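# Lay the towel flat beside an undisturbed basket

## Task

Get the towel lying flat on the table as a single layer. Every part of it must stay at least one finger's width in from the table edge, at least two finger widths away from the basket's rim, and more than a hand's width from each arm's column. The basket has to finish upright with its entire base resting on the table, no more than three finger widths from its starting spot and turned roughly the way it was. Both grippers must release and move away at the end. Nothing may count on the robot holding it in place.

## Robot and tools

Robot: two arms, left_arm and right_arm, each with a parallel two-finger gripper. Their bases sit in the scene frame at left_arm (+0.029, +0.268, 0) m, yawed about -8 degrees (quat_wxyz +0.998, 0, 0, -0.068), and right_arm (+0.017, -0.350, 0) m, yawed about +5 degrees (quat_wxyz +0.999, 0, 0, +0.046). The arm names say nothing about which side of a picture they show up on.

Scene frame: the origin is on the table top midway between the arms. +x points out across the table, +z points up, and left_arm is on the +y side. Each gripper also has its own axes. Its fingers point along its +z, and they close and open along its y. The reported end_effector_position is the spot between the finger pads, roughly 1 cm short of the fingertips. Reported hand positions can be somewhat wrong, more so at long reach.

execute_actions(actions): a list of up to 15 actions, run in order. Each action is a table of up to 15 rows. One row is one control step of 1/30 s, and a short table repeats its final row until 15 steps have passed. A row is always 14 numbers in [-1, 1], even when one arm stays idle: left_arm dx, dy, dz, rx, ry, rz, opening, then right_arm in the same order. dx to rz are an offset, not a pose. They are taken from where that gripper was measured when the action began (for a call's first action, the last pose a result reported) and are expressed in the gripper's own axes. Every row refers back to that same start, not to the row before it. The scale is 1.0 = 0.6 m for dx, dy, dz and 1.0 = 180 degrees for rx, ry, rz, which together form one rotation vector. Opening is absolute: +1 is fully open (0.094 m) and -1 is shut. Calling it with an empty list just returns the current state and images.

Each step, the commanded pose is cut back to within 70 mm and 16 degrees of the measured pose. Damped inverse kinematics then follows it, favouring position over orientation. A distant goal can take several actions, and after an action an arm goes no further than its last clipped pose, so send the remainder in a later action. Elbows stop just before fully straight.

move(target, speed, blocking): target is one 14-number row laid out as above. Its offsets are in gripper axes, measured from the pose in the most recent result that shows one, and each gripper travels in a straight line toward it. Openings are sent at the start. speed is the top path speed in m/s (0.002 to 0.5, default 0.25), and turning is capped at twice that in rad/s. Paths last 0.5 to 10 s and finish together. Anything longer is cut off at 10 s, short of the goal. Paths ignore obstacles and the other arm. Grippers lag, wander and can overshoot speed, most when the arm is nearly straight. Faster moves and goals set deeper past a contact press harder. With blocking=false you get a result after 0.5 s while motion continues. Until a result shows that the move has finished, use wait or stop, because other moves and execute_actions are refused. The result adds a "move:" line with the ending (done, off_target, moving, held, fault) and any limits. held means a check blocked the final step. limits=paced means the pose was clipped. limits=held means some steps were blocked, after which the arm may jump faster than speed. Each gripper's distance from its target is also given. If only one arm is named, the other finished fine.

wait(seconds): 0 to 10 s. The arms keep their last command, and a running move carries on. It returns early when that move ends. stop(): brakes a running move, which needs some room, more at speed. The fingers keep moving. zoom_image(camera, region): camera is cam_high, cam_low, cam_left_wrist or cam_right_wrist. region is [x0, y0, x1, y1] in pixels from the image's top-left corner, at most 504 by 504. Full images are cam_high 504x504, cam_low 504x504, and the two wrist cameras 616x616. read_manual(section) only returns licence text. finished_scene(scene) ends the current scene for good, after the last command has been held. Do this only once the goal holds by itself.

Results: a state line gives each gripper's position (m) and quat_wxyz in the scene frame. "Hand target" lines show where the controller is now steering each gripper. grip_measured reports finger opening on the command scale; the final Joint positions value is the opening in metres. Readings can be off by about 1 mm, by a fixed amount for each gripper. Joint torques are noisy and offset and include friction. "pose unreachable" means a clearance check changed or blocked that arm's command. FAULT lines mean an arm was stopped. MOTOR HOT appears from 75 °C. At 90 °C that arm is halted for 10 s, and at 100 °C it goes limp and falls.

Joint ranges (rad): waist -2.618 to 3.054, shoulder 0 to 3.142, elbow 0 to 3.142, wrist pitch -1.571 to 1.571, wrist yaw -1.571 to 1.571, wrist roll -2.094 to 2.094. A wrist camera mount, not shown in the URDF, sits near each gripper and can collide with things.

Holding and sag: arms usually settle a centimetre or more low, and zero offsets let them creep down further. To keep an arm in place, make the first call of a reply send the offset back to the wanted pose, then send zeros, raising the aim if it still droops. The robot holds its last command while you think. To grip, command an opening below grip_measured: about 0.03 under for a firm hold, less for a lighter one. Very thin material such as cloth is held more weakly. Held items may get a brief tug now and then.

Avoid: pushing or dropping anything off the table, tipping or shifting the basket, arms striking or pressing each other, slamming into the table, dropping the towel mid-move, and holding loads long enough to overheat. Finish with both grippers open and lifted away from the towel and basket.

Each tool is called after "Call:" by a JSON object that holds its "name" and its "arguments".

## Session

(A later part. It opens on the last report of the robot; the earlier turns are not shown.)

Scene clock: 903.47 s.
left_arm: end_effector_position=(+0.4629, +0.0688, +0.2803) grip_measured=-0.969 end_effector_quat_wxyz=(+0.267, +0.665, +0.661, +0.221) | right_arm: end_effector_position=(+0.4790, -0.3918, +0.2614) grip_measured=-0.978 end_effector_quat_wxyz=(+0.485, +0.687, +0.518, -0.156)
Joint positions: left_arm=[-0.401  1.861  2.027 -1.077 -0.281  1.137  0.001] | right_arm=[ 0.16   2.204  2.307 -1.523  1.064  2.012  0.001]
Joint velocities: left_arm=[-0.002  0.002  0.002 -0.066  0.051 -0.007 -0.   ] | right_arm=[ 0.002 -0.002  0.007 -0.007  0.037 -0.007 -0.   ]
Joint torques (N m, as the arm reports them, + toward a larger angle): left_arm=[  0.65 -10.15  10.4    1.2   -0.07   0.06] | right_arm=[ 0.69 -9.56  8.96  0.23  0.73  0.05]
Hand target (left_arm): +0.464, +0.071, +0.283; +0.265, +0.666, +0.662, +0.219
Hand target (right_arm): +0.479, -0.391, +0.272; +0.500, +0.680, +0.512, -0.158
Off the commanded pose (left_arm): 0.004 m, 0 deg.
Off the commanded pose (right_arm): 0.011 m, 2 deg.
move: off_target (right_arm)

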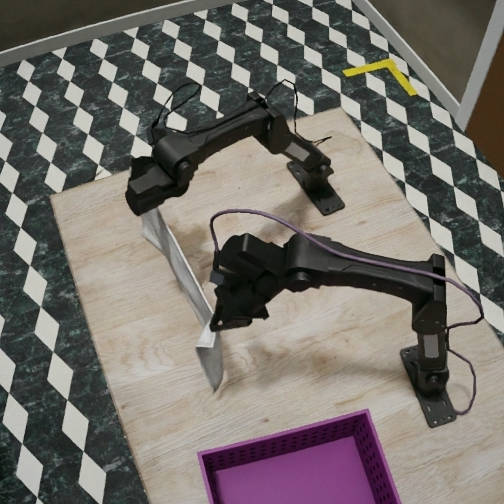

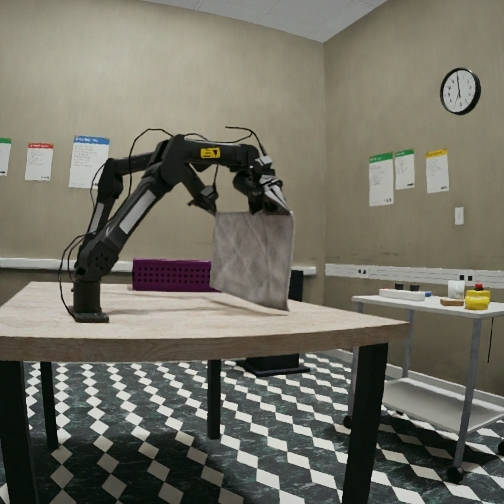

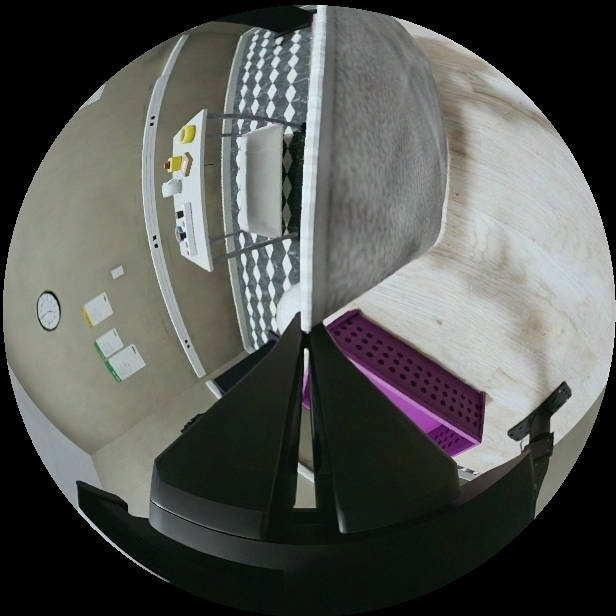

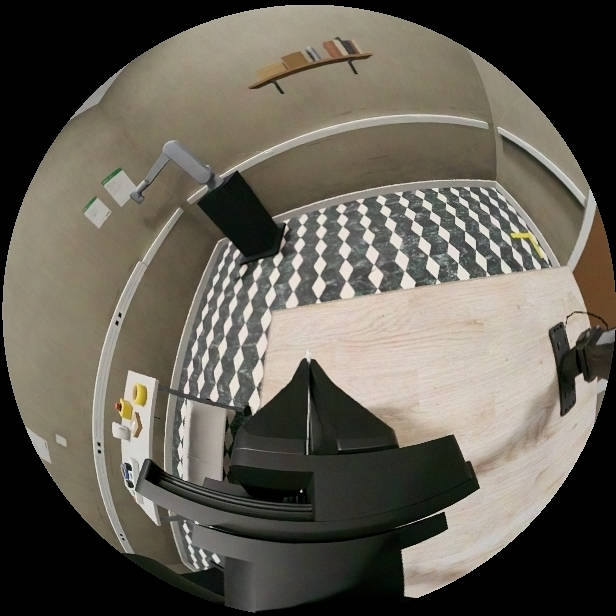

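Call:
{"name": "move", "arguments": {"target": [0.002,0.038,0.05,0,0,0,-1, -0.008,0.046,-0.005,0,0,0,-1], "speed": 0.06}}

Call:
{"name": "move", "arguments": {"target": [0.002,-0.130,-0.0015,0,0,0,-1, 0.018,-0.128,0.011,0,0,0,-1], "speed": 0.06}}

Call:
{"name": "zoom_image", "arguments": {"camera": "cam_low", "region": [170, 190, 310, 330]}}

Call:
{"name": "zoom_image", "arguments": {"camera": "cam_high", "region": [100, 150, 320, 410]}}

Scene clock: 914.17 s.
left_arm: end_effector_position=(+0.4965, +0.0678, +0.2680) grip_measured=-0.969 end_effector_quat_wxyz=(+0.263, +0.665, +0.663, +0.223) | right_arm: end_effector_position=(+0.5012, -0.3849, +0.2722) grip_measured=-0.978 end_effector_quat_wxyz=(+0.490, +0.679, +0.529, -0.138)
Joint positions: left_arm=[-0.363  1.984  2.146 -1.072 -0.264  1.166  0.001] | right_arm=[ 0.16   2.299  2.513 -1.542  1.051  1.928  0.001]
Joint velocities: left_arm=[ 0.002  0.002  0.017 -0.066  0.022 -0.022 -0.   ] | right_arm=[ 0.007  0.022 -0.002  0.007 -0.022 -0.066 -0.001]
Joint torques (N m, as the arm reports them, + toward a larger angle): left_arm=[  0.56 -11.47  10.42   1.3   -0.03   0.11] | right_arm=[-0.87 -9.85  8.67  0.4   0.54 -0.12]
Hand target (left_arm): +0.499, +0.068, +0.272; +0.268, +0.665, +0.661, +0.221
Hand target (right_arm): +0.500, -0.392, +0.280; +0.496, +0.678, +0.523, -0.142
Off the commanded pose (left_arm): 0.005 m, 1 deg.
Off the commanded pose (right_arm): 0.011 m, 3 deg.
joint sent to its limit (right arm) — the command would take joint 4 (wrist pitch) past its lower limit, so that joint was sent only as far as its limit.
move: off_target (right_arm)

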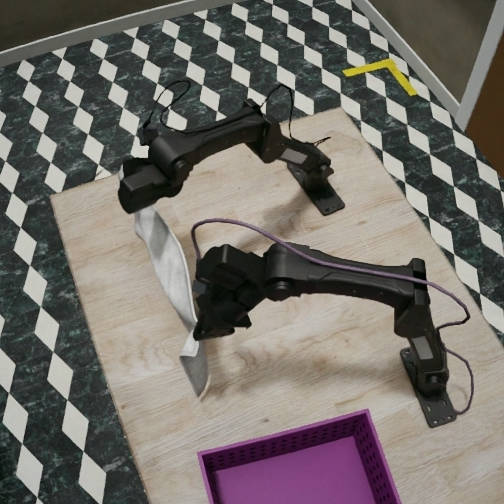

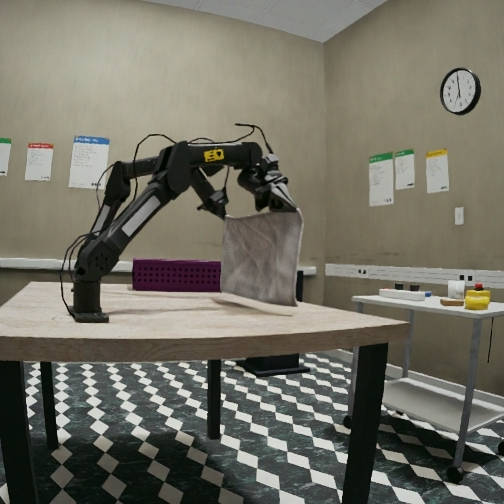

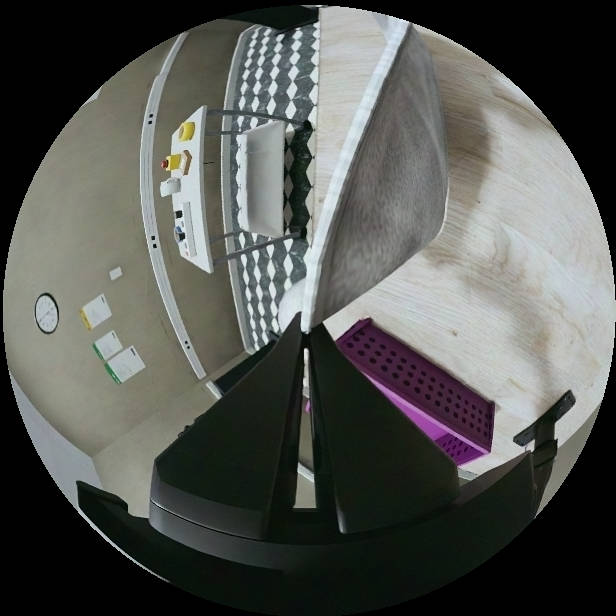

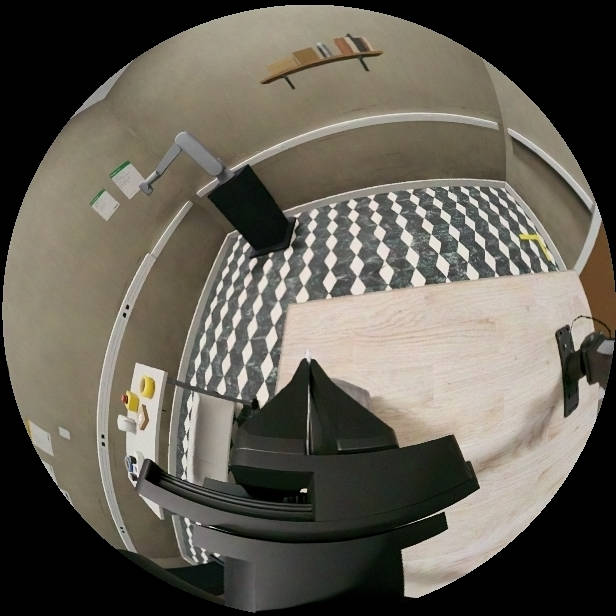

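Scene clock: 915.97 s.
left_arm: end_effector_position=(+0.4415, +0.0641, +0.2202) grip_measured=-0.969 end_effector_quat_wxyz=(+0.267, +0.668, +0.659, +0.219) | right_arm: end_effector_position=(+0.4441, -0.3887, +0.2051) grip_measured=-0.978 end_effector_quat_wxyz=(+0.474, +0.680, +0.538, -0.152)
Joint positions: left_arm=[-0.441  1.73   1.619 -0.81  -0.299  1.11   0.001] | right_arm=[ 0.183  1.982  1.757 -1.201  1.036  1.994  0.001]
Joint velocities: left_arm=[ 0.002 -0.002 -0.022  0.007 -0.007  0.081  0.   ] | right_arm=[-0.012 -0.017  0.007  0.066  0.051 -0.051 -0.   ]
Joint torques (N m, as the arm reports them, + toward a larger angle): left_arm=[ -0.48 -11.68   6.05   1.4   -0.32  -0.09] | right_arm=[  0.79 -11.46   5.88   0.43   0.59   0.01]
Hand target (left_arm): +0.437, +0.067, +0.219; +0.264, +0.665, +0.662, +0.223
Hand target (right_arm): +0.441, -0.387, +0.221; +0.489, +0.680, +0.529, -0.138
Off the commanded pose (left_arm): 0.007 m, 1 deg.
Off the commanded pose (right_arm): 0.017 m, 3 deg.
move: off_target (right_arm)

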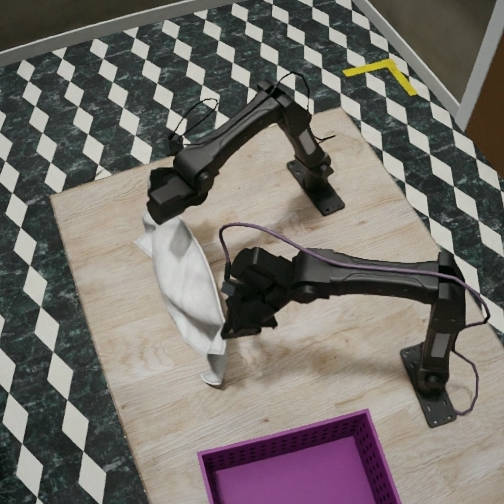

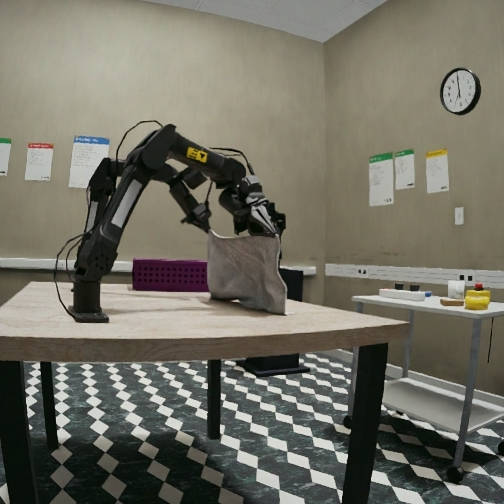

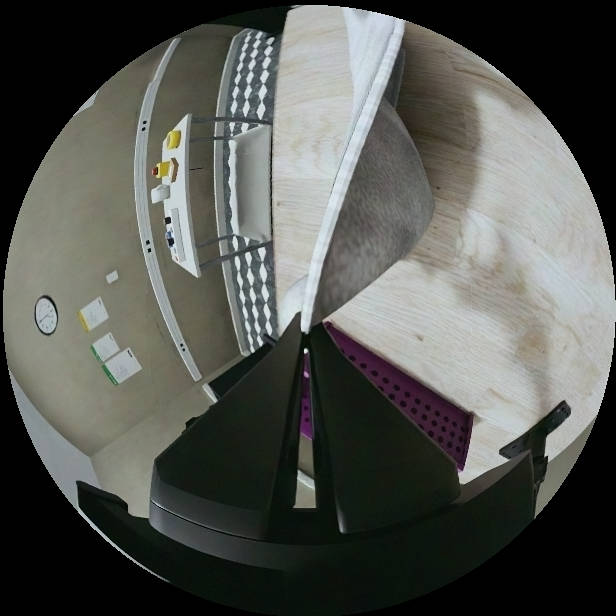

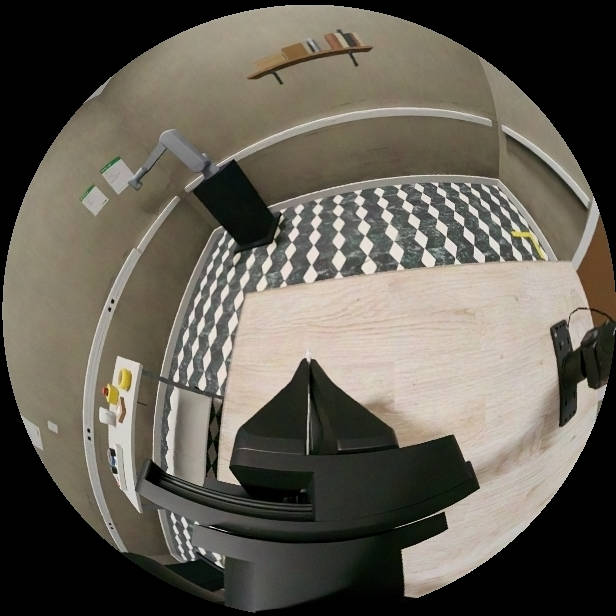

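Region (170, 190, 310, 330) of cam_low's 504x504 image, scaled by 3.600, with more detail than that image has.

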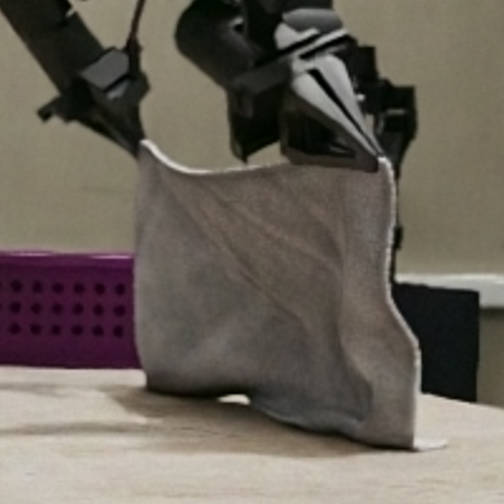

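Region (100, 150, 320, 410) of cam_high's 504x504 image, scaled by 1.938, with more detail than that image has; it fills the left 426 columns of this view, and the rest is white.

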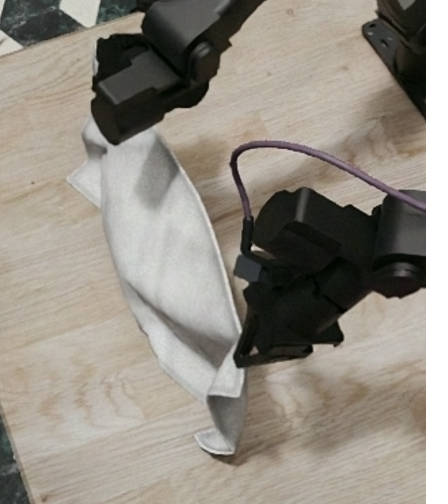

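Call:
{"name": "move", "arguments": {"target": [0.008,-0.103,-0.034,0,0,0,-1, -0.051,-0.092,-0.02,0,0,0,-1], "speed": 0.05}}

Call:
{"name": "zoom_image", "arguments": {"camera": "cam_low", "region": [150, 190, 300, 330]}}

Call:
{"name": "zoom_image", "arguments": {"camera": "cam_high", "region": [100, 150, 320, 410]}}

Scene clock: 927.37 s.
left_arm: end_effector_position=(+0.3857, +0.0642, +0.1976) grip_measured=-0.969 end_effector_quat_wxyz=(+0.271, +0.673, +0.654, +0.213) | right_arm: end_effector_position=(+0.3839, -0.3996, +0.1951) grip_measured=-0.978 end_effector_quat_wxyz=(+0.462, +0.680, +0.545, -0.164)
Joint positions: left_arm=[-0.529  1.548  1.338 -0.729 -0.333  1.045  0.001] | right_arm=[ 0.196  1.776  1.459 -1.175  1.022  2.034  0.001]
Joint velocities: left_arm=[-0.012 -0.012  0.007  0.051  0.022 -0.066 -0.001] | right_arm=[ 0.002  0.002 -0.022 -0.007 -0.066 -0.066 -0.   ]
Joint torques (N m, as the arm reports them, + toward a larger angle): left_arm=[-0.42 -9.69  5.96  1.33 -0.38 -0.14] | right_arm=[ 0.75 -9.52  5.69  0.32  0.54  0.04]
Hand target (left_arm): +0.382, +0.069, +0.196; +0.268, +0.668, +0.659, +0.219
Hand target (right_arm): +0.381, -0.399, +0.207; +0.474, +0.680, +0.538, -0.152
Off the commanded pose (left_arm): 0.007 m, 1 deg.
Off the commanded pose (right_arm): 0.012 m, 2 deg.
move: off_target (right_arm)

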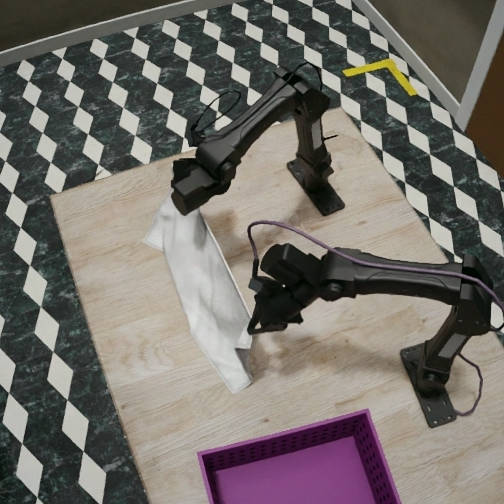

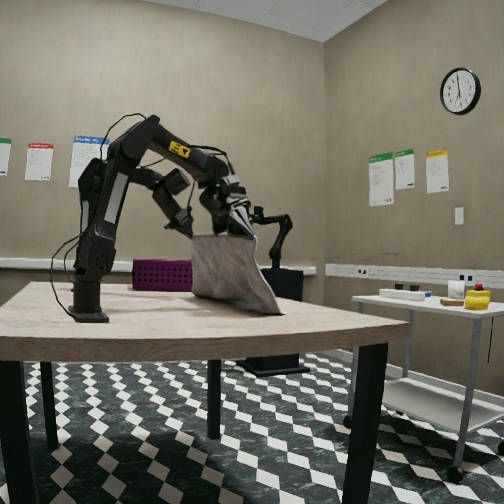

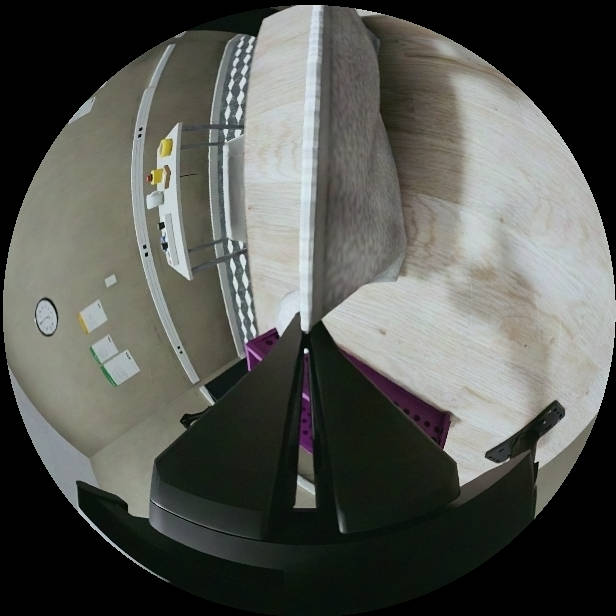

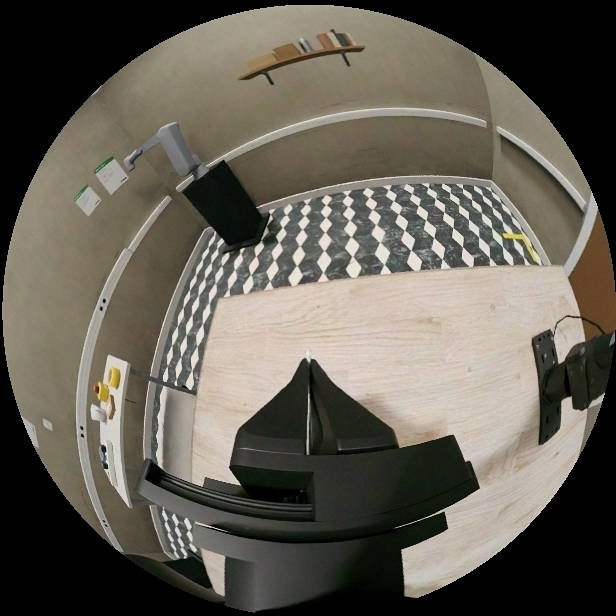

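Region (150, 190, 300, 330) of cam_low's 504x504 image, scaled by 3.360, with more detail than that image has; it fills the top 470 rows of this view, and the rest is white.

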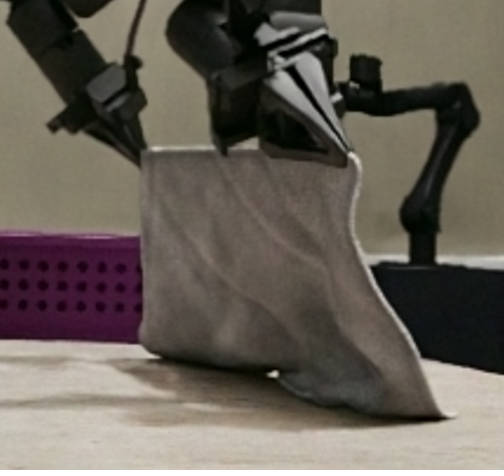

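Region (100, 150, 320, 410) of cam_high's 504x504 image, scaled by 1.938, with more detail than that image has; it fills the left 426 columns of this view, and the rest is white.

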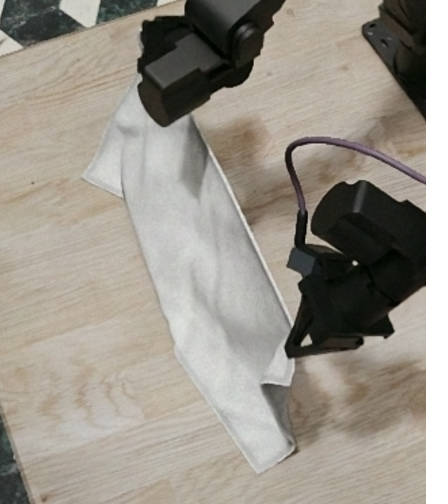

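Call:
{"name": "move", "arguments": {"target": [0.007,-0.14,-0.0285,0,0,0,-1, -0.0145,-0.131,-0.012,0,0,0,-1], "speed": 0.05}}

Call:
{"name": "zoom_image", "arguments": {"camera": "cam_low", "region": [130, 190, 300, 330]}}

Call:
{"name": "zoom_image", "arguments": {"camera": "cam_high", "region": [110, 150, 340, 410]}}

Scene clock: 933.33 s.
left_arm: end_effector_position=(+0.3147, +0.0621, +0.1593) grip_measured=-0.969 end_effector_quat_wxyz=(+0.276, +0.679, +0.649, +0.204) | right_arm: end_effector_position=(+0.3100, -0.4018, +0.1616) grip_measured=-0.978 end_effector_quat_wxyz=(+0.447, +0.672, +0.567, -0.165)
Joint positions: left_arm=[-0.694  1.359  1.028 -0.652 -0.406  0.91   0.001] | right_arm=[ 0.257  1.54   1.087 -1.12   0.993  2.09   0.001]
Joint velocities: left_arm=[-0.007  0.002  0.012 -0.007 -0.051 -0.037  0.   ] | right_arm=[-0.002 -0.017  0.017 -0.051 -0.007 -0.037 -0.   ]
Joint torques (N m, as the arm reports them, + toward a larger angle): left_arm=[-0.35 -7.71  5.93  1.26 -0.42 -0.1 ] | right_arm=[ 0.73 -7.47  5.42  0.2   0.56  0.04]
Hand target (left_arm): +0.311, +0.069, +0.157; +0.272, +0.673, +0.654, +0.213
Hand target (right_arm): +0.309, -0.401, +0.170; +0.458, +0.672, +0.561, -0.152
Off the commanded pose (left_arm): 0.009 m, 1 deg.
Off the commanded pose (right_arm): 0.008 m, 3 deg.
joint sent to its limit (right arm) — the command would take joint 6 (wrist roll) past its upper limit, so that joint was sent only as far as its limit.
move: off_target (right_arm)

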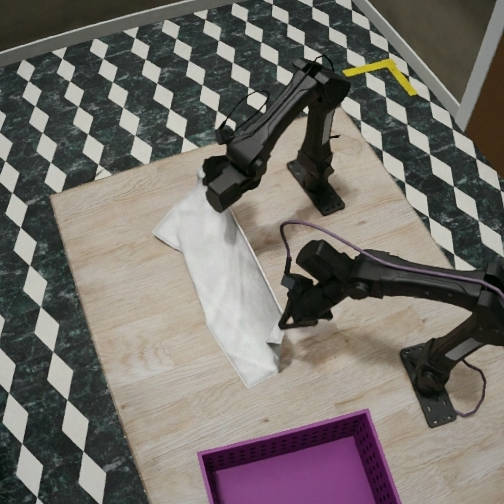

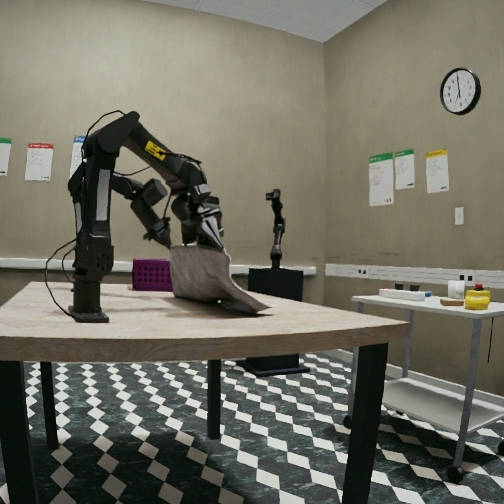

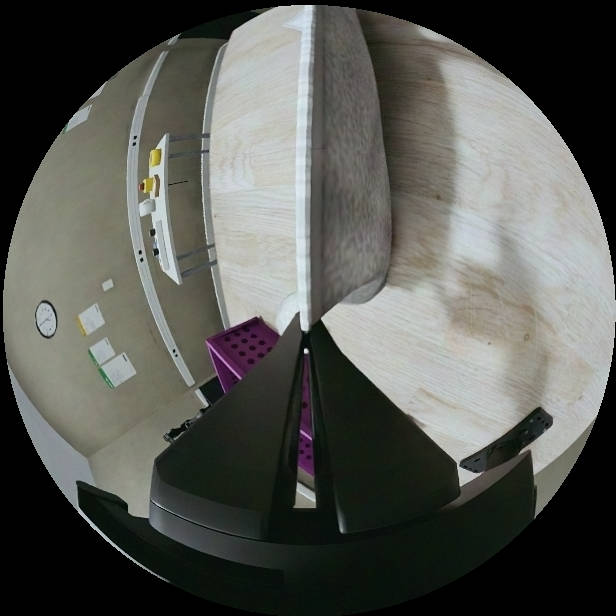

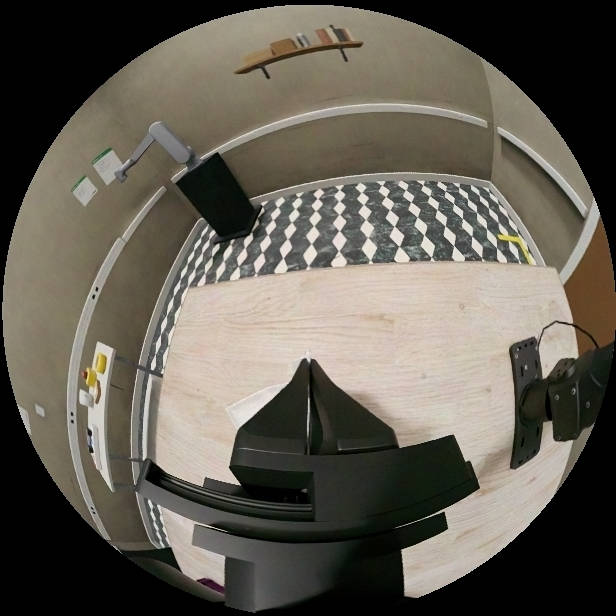

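Region (130, 190, 300, 330) of cam_low's 504x504 image, scaled by 2.965, with more detail than that image has; it fills the top 415 rows of this view, and the rest is white.

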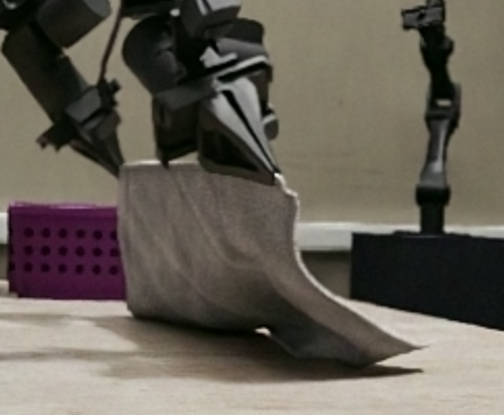

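Region (110, 150, 340, 410) of cam_high's 504x504 image, scaled by 1.938, with more detail than that image has; it fills the left 446 columns of this view, and the rest is white.

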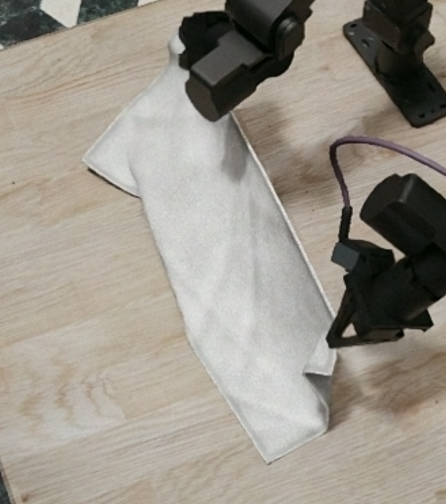

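Call:
{"name": "move", "arguments": {"target": [0.006,0.269,-0.05,0,0,0,-1, -0.094,0.257,-0.0765,0,0,0,-1], "speed": 0.1}}

Call:
{"name": "zoom_image", "arguments": {"camera": "cam_low", "region": [150, 180, 310, 330]}}

Scene clock: 953.77 s.
left_arm: end_effector_position=(+0.4187, +0.0696, +0.2803) grip_measured=-0.969 end_effector_quat_wxyz=(+0.275, +0.677, +0.651, +0.207) | right_arm: end_effector_position=(+0.4216, -0.3871, +0.2839) grip_measured=-0.978 end_effector_quat_wxyz=(+0.446, +0.669, +0.575, -0.153)
Joint positions: left_arm=[-0.446  1.692  1.821 -1.042 -0.267  1.12   0.001] | right_arm=[ 0.187  1.949  2.068 -1.541  0.974  1.922  0.001]
Joint velocities: left_arm=[ 0.027  0.002 -0.002 -0.051  0.037  0.007 -0.   ] | right_arm=[-0.002 -0.012  0.007 -0.022  0.007  0.022 -0.001]
Joint torques (N m, as the arm reports them, + toward a larger angle): left_arm=[ 0.46 -8.34 10.54  1.17 -0.04  0.12] | right_arm=[-0.94 -7.57  8.76  0.28  0.54 -0.11]
Hand target (left_arm): +0.420, +0.070, +0.284; +0.275, +0.679, +0.650, +0.204
Hand target (right_arm): +0.422, -0.394, +0.291; +0.452, +0.668, +0.569, -0.159
Off the commanded pose (left_arm): 0.005 m, 0 deg.
Off the commanded pose (right_arm): 0.010 m, 2 deg.
joint sent to its limit (right arm) — the command would take joint 4 (wrist pitch) past its lower limit, so that joint was sent only as far as its limit.
move: done

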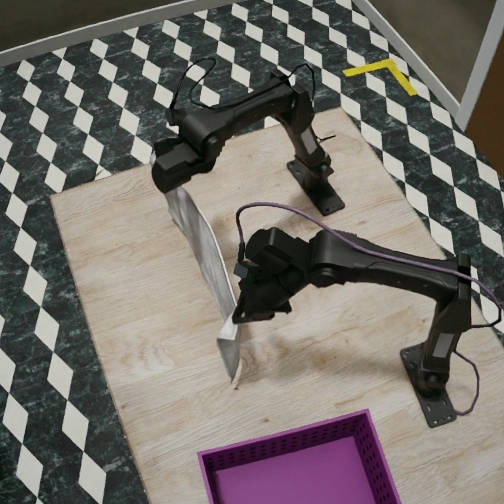

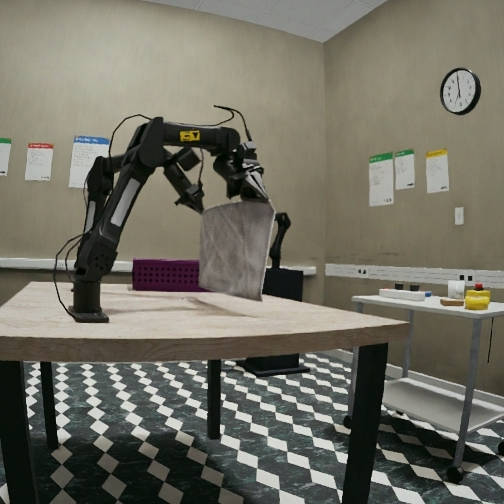

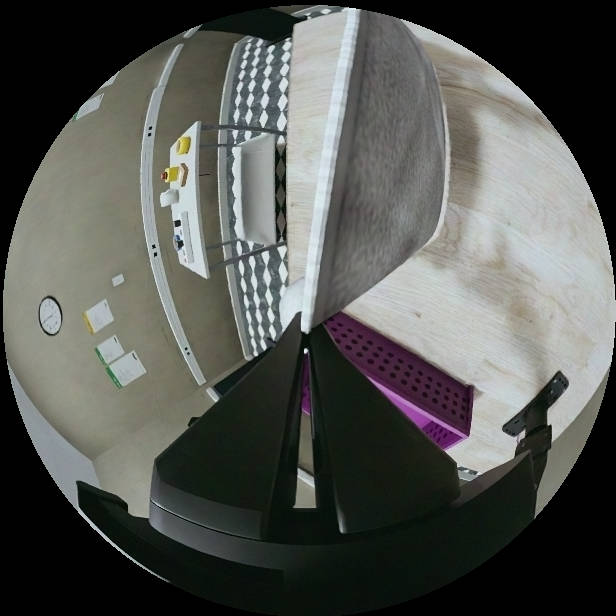

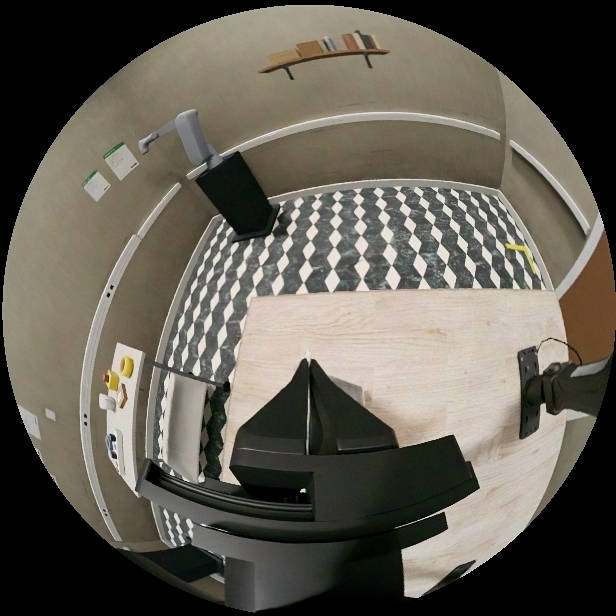

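Region (150, 180, 310, 330) of cam_low's 504x504 image, scaled by 3.150, with more detail than that image has; it fills the top 472 rows of this view, and the rest is white.

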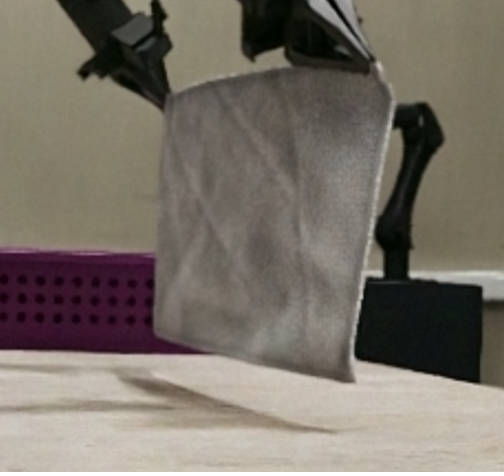

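Call:
{"name": "execute_actions", "arguments": {"actions": []}}

Scene clock: 962.60 s.
left_arm: end_effector_position=(+0.4186, +0.0696, +0.2802) grip_measured=-0.969 end_effector_quat_wxyz=(+0.275, +0.677, +0.651, +0.207) | right_arm: end_effector_position=(+0.4214, -0.3871, +0.2839) grip_measured=-0.978 end_effector_quat_wxyz=(+0.446, +0.669, +0.575, -0.154)
Joint positions: left_arm=[-0.446  1.692  1.821 -1.042 -0.267  1.121  0.001] | right_arm=[ 0.187  1.949  2.068 -1.542  0.974  1.922  0.001]
Joint velocities: left_arm=[ 0.017 -0.007 -0.007 -0.051 -0.037  0.007 -0.   ] | right_arm=[-0.002 -0.007 -0.002  0.007 -0.007 -0.095 -0.   ]
Joint torques (N m, as the arm reports them, + toward a larger angle): left_arm=[ 0.58 -8.37 10.61  1.18 -0.01  0.09] | right_arm=[-0.93 -7.58  8.75  0.28  0.54 -0.09]
Hand target (left_arm): +0.420, +0.070, +0.284; +0.275, +0.679, +0.650, +0.204
Hand target (right_arm): +0.422, -0.394, +0.291; +0.452, +0.668, +0.569, -0.159
Off the commanded pose (left_arm): 0.005 m, 0 deg.
Off the commanded pose (right_arm): 0.010 m, 2 deg.

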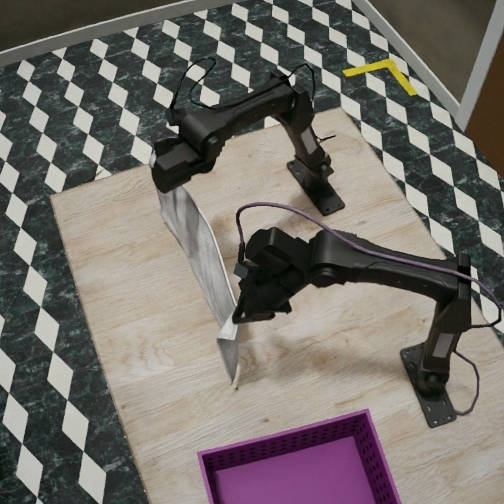

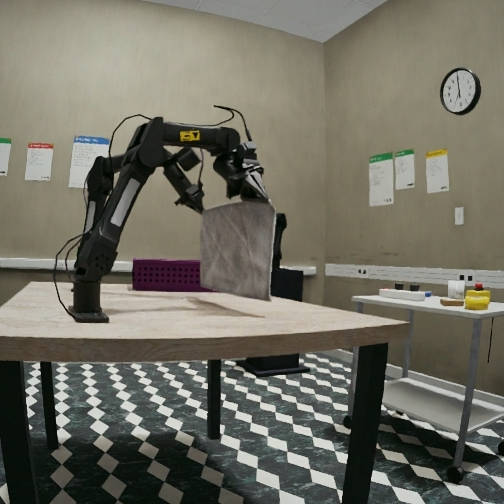

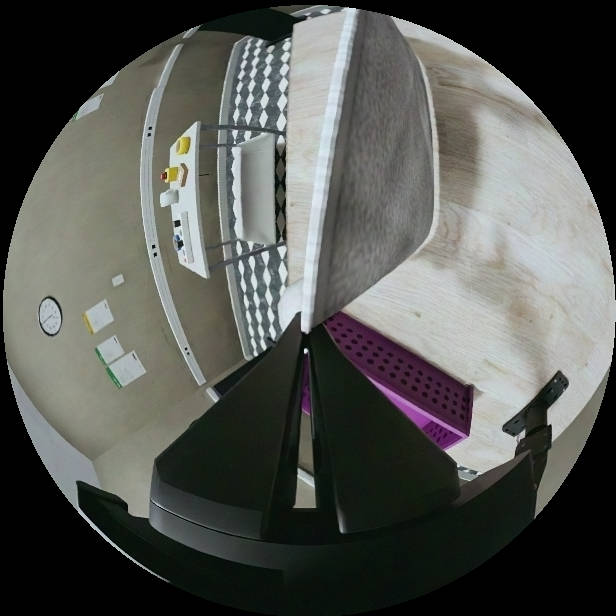

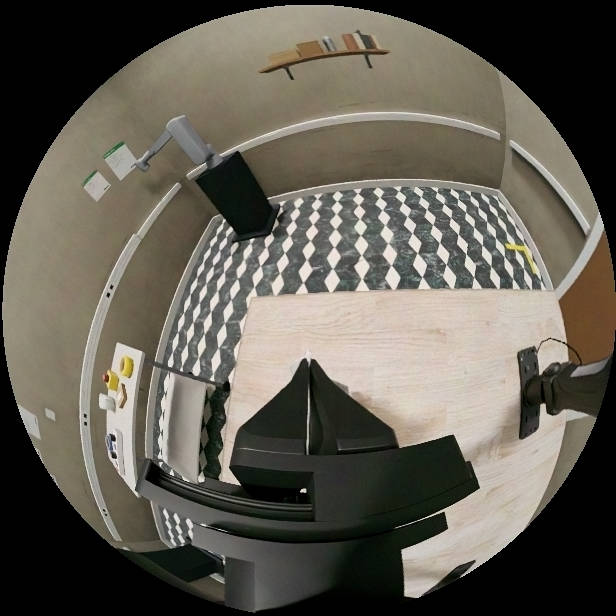

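Call:
{"name": "move", "arguments": {"target": [0.0097,0.1212,0.1184,0,0,0,-1, 0.0477,0.1442,0.0649,0,0,0,-1], "speed": 0.08}}

Scene clock: 972.50 s.
left_arm: end_effector_position=(+0.5196, +0.0661, +0.2699) grip_measured=-0.969 end_effector_quat_wxyz=(+0.277, +0.674, +0.652, +0.211) | right_arm: end_effector_position=(+0.5211, -0.3872, +0.2679) grip_measured=-0.978 end_effector_quat_wxyz=(+0.457, +0.654, +0.588, -0.135)
Joint positions: left_arm=[-0.324  2.074  2.283 -1.093 -0.199  1.217  0.001] | right_arm=[ 0.126  2.39   2.705 -1.55   0.954  1.719  0.001]
Joint velocities: left_arm=[-0.007 -0.007 -0.002 -0.066 -0.051 -0.11   0.001] | right_arm=[-0.007  0.002  0.012  0.022  0.095 -0.007  0.001]
Joint torques (N m, as the arm reports them, + toward a larger angle): left_arm=[  0.46 -12.19  10.22   1.23   0.01   0.13] | right_arm=[ -0.8  -10.81   8.52   0.6    0.49  -0.1 ]
Hand target (left_arm): +0.520, +0.067, +0.272; +0.275, +0.677, +0.651, +0.207
Hand target (right_arm): +0.520, -0.394, +0.277; +0.465, +0.655, +0.580, -0.134
Off the commanded pose (left_arm): 0.003 m, 1 deg.
Off the commanded pose (right_arm): 0.012 m, 3 deg.
joint sent to its limit (right arm) — the command would take joint 4 (wrist pitch) past its lower limit, so that joint was sent only as far as its limit.
move: off_target (right_arm)

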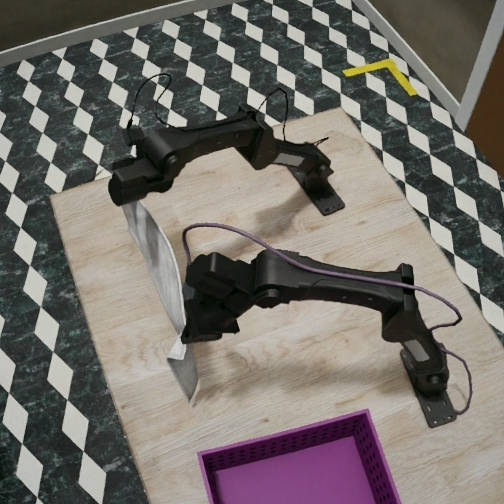

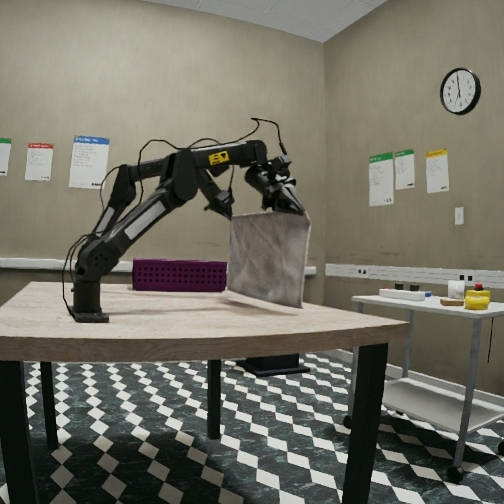

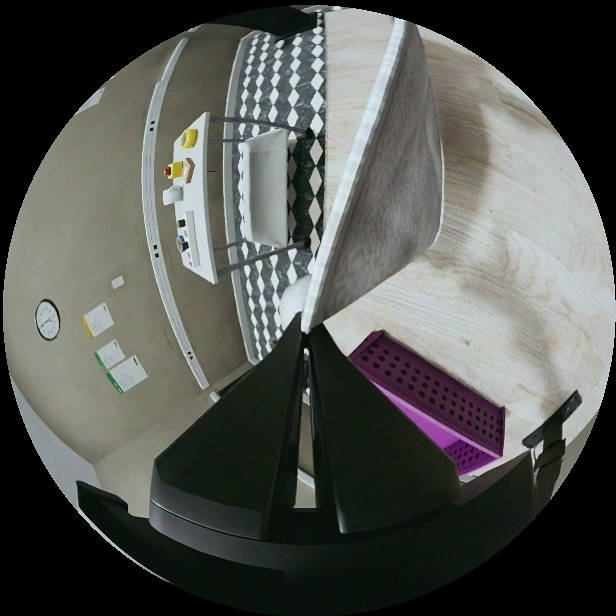

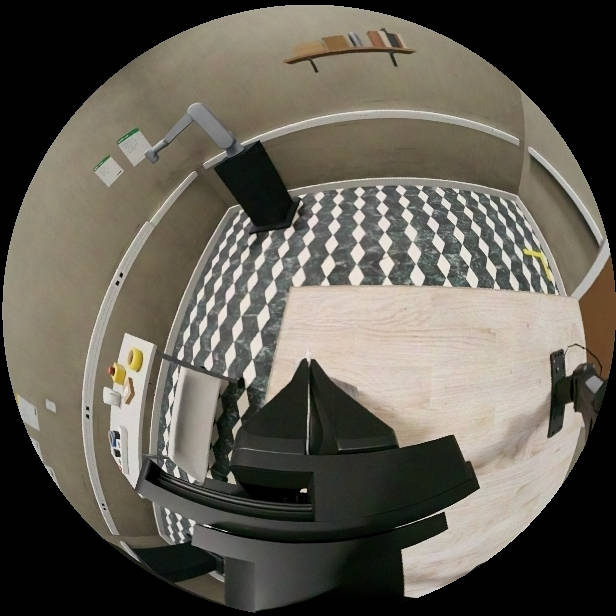

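Call:
{"name": "zoom_image", "arguments": {"camera": "cam_low", "region": [180, 180, 340, 330]}}

Region (180, 180, 340, 330) of cam_low's 504x504 image, scaled by 3.150, with more detail than that image has; it fills the top 472 rows of this view, and the rest is white.

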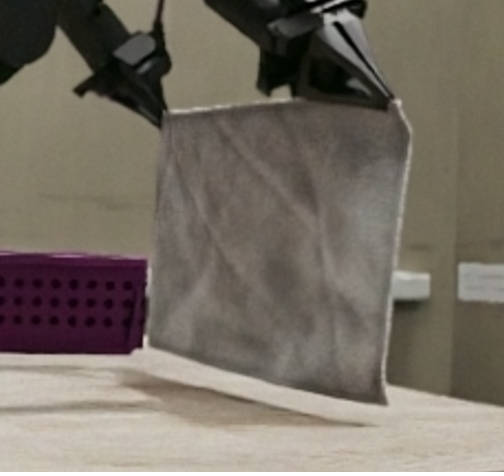

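Call:
{"name": "move", "arguments": {"target": [0.0117,-0.0667,0.0017,0,0,0,-1, 0.0021,-0.0603,0.0037,0,0,0,-1], "speed": 0.05}}

Call:
{"name": "zoom_image", "arguments": {"camera": "cam_low", "region": [170, 180, 330, 330]}}

Scene clock: 992.40 s.
left_arm: end_effector_position=(+0.4953, +0.0707, +0.2437) grip_measured=-0.969 end_effector_quat_wxyz=(+0.280, +0.677, +0.648, +0.209) | right_arm: end_effector_position=(+0.4934, -0.3916, +0.2309) grip_measured=-0.978 end_effector_quat_wxyz=(+0.442, +0.655, +0.596, -0.146)
Joint positions: left_arm=[-0.337  1.901  1.919 -0.899 -0.198  1.214  0.001] | right_arm=[ 0.126  2.138  2.13  -1.28   0.939  1.737  0.001]
Joint velocities: left_arm=[-0.007 -0.017 -0.012  0.022 -0.081  0.081 -0.001] | right_arm=[ 0.002 -0.012  0.002  0.037  0.022  0.022  0.001]
Joint torques (N m, as the arm reports them, + toward a larger angle): left_arm=[ -0.38 -13.47   5.9    1.46  -0.24  -0.14] | right_arm=[  0.36 -12.79   5.99   0.65   0.52  -0.04]
Hand target (left_arm): +0.490, +0.073, +0.243; +0.276, +0.674, +0.652, +0.211
Hand target (right_arm): +0.489, -0.392, +0.250; +0.457, +0.654, +0.588, -0.135
Off the commanded pose (left_arm): 0.006 m, 1 deg.
Off the commanded pose (right_arm): 0.019 m, 2 deg.
move: off_target (right_arm)

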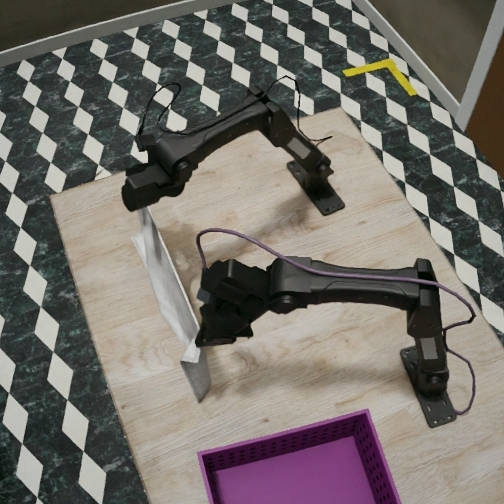

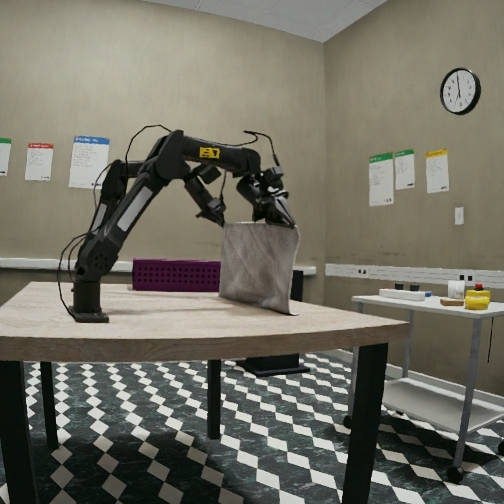

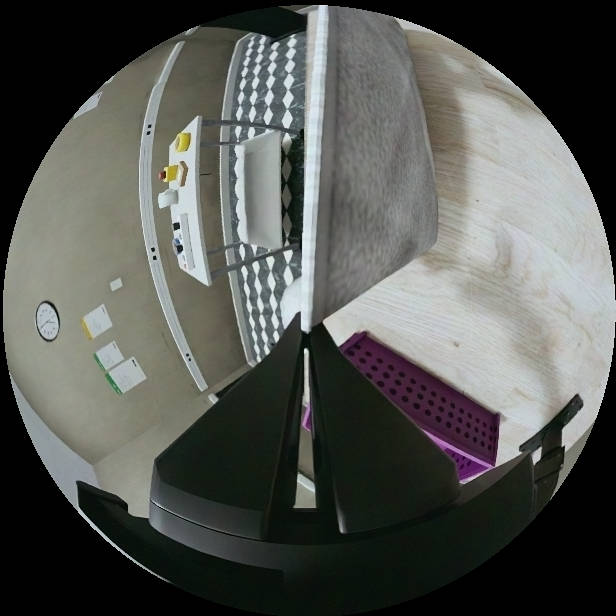

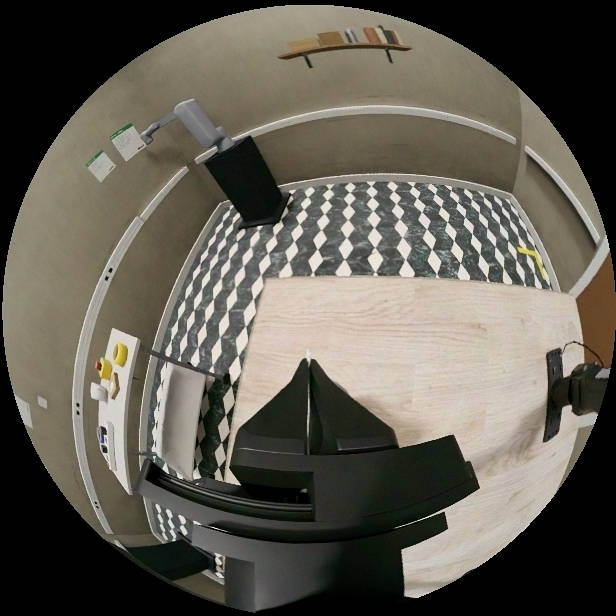

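Region (170, 180, 330, 330) of cam_low's 504x504 image, scaled by 3.150, with more detail than that image has; it fills the top 472 rows of this view, and the rest is white.

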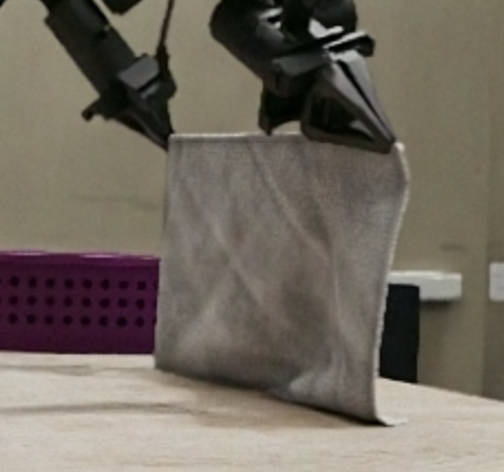

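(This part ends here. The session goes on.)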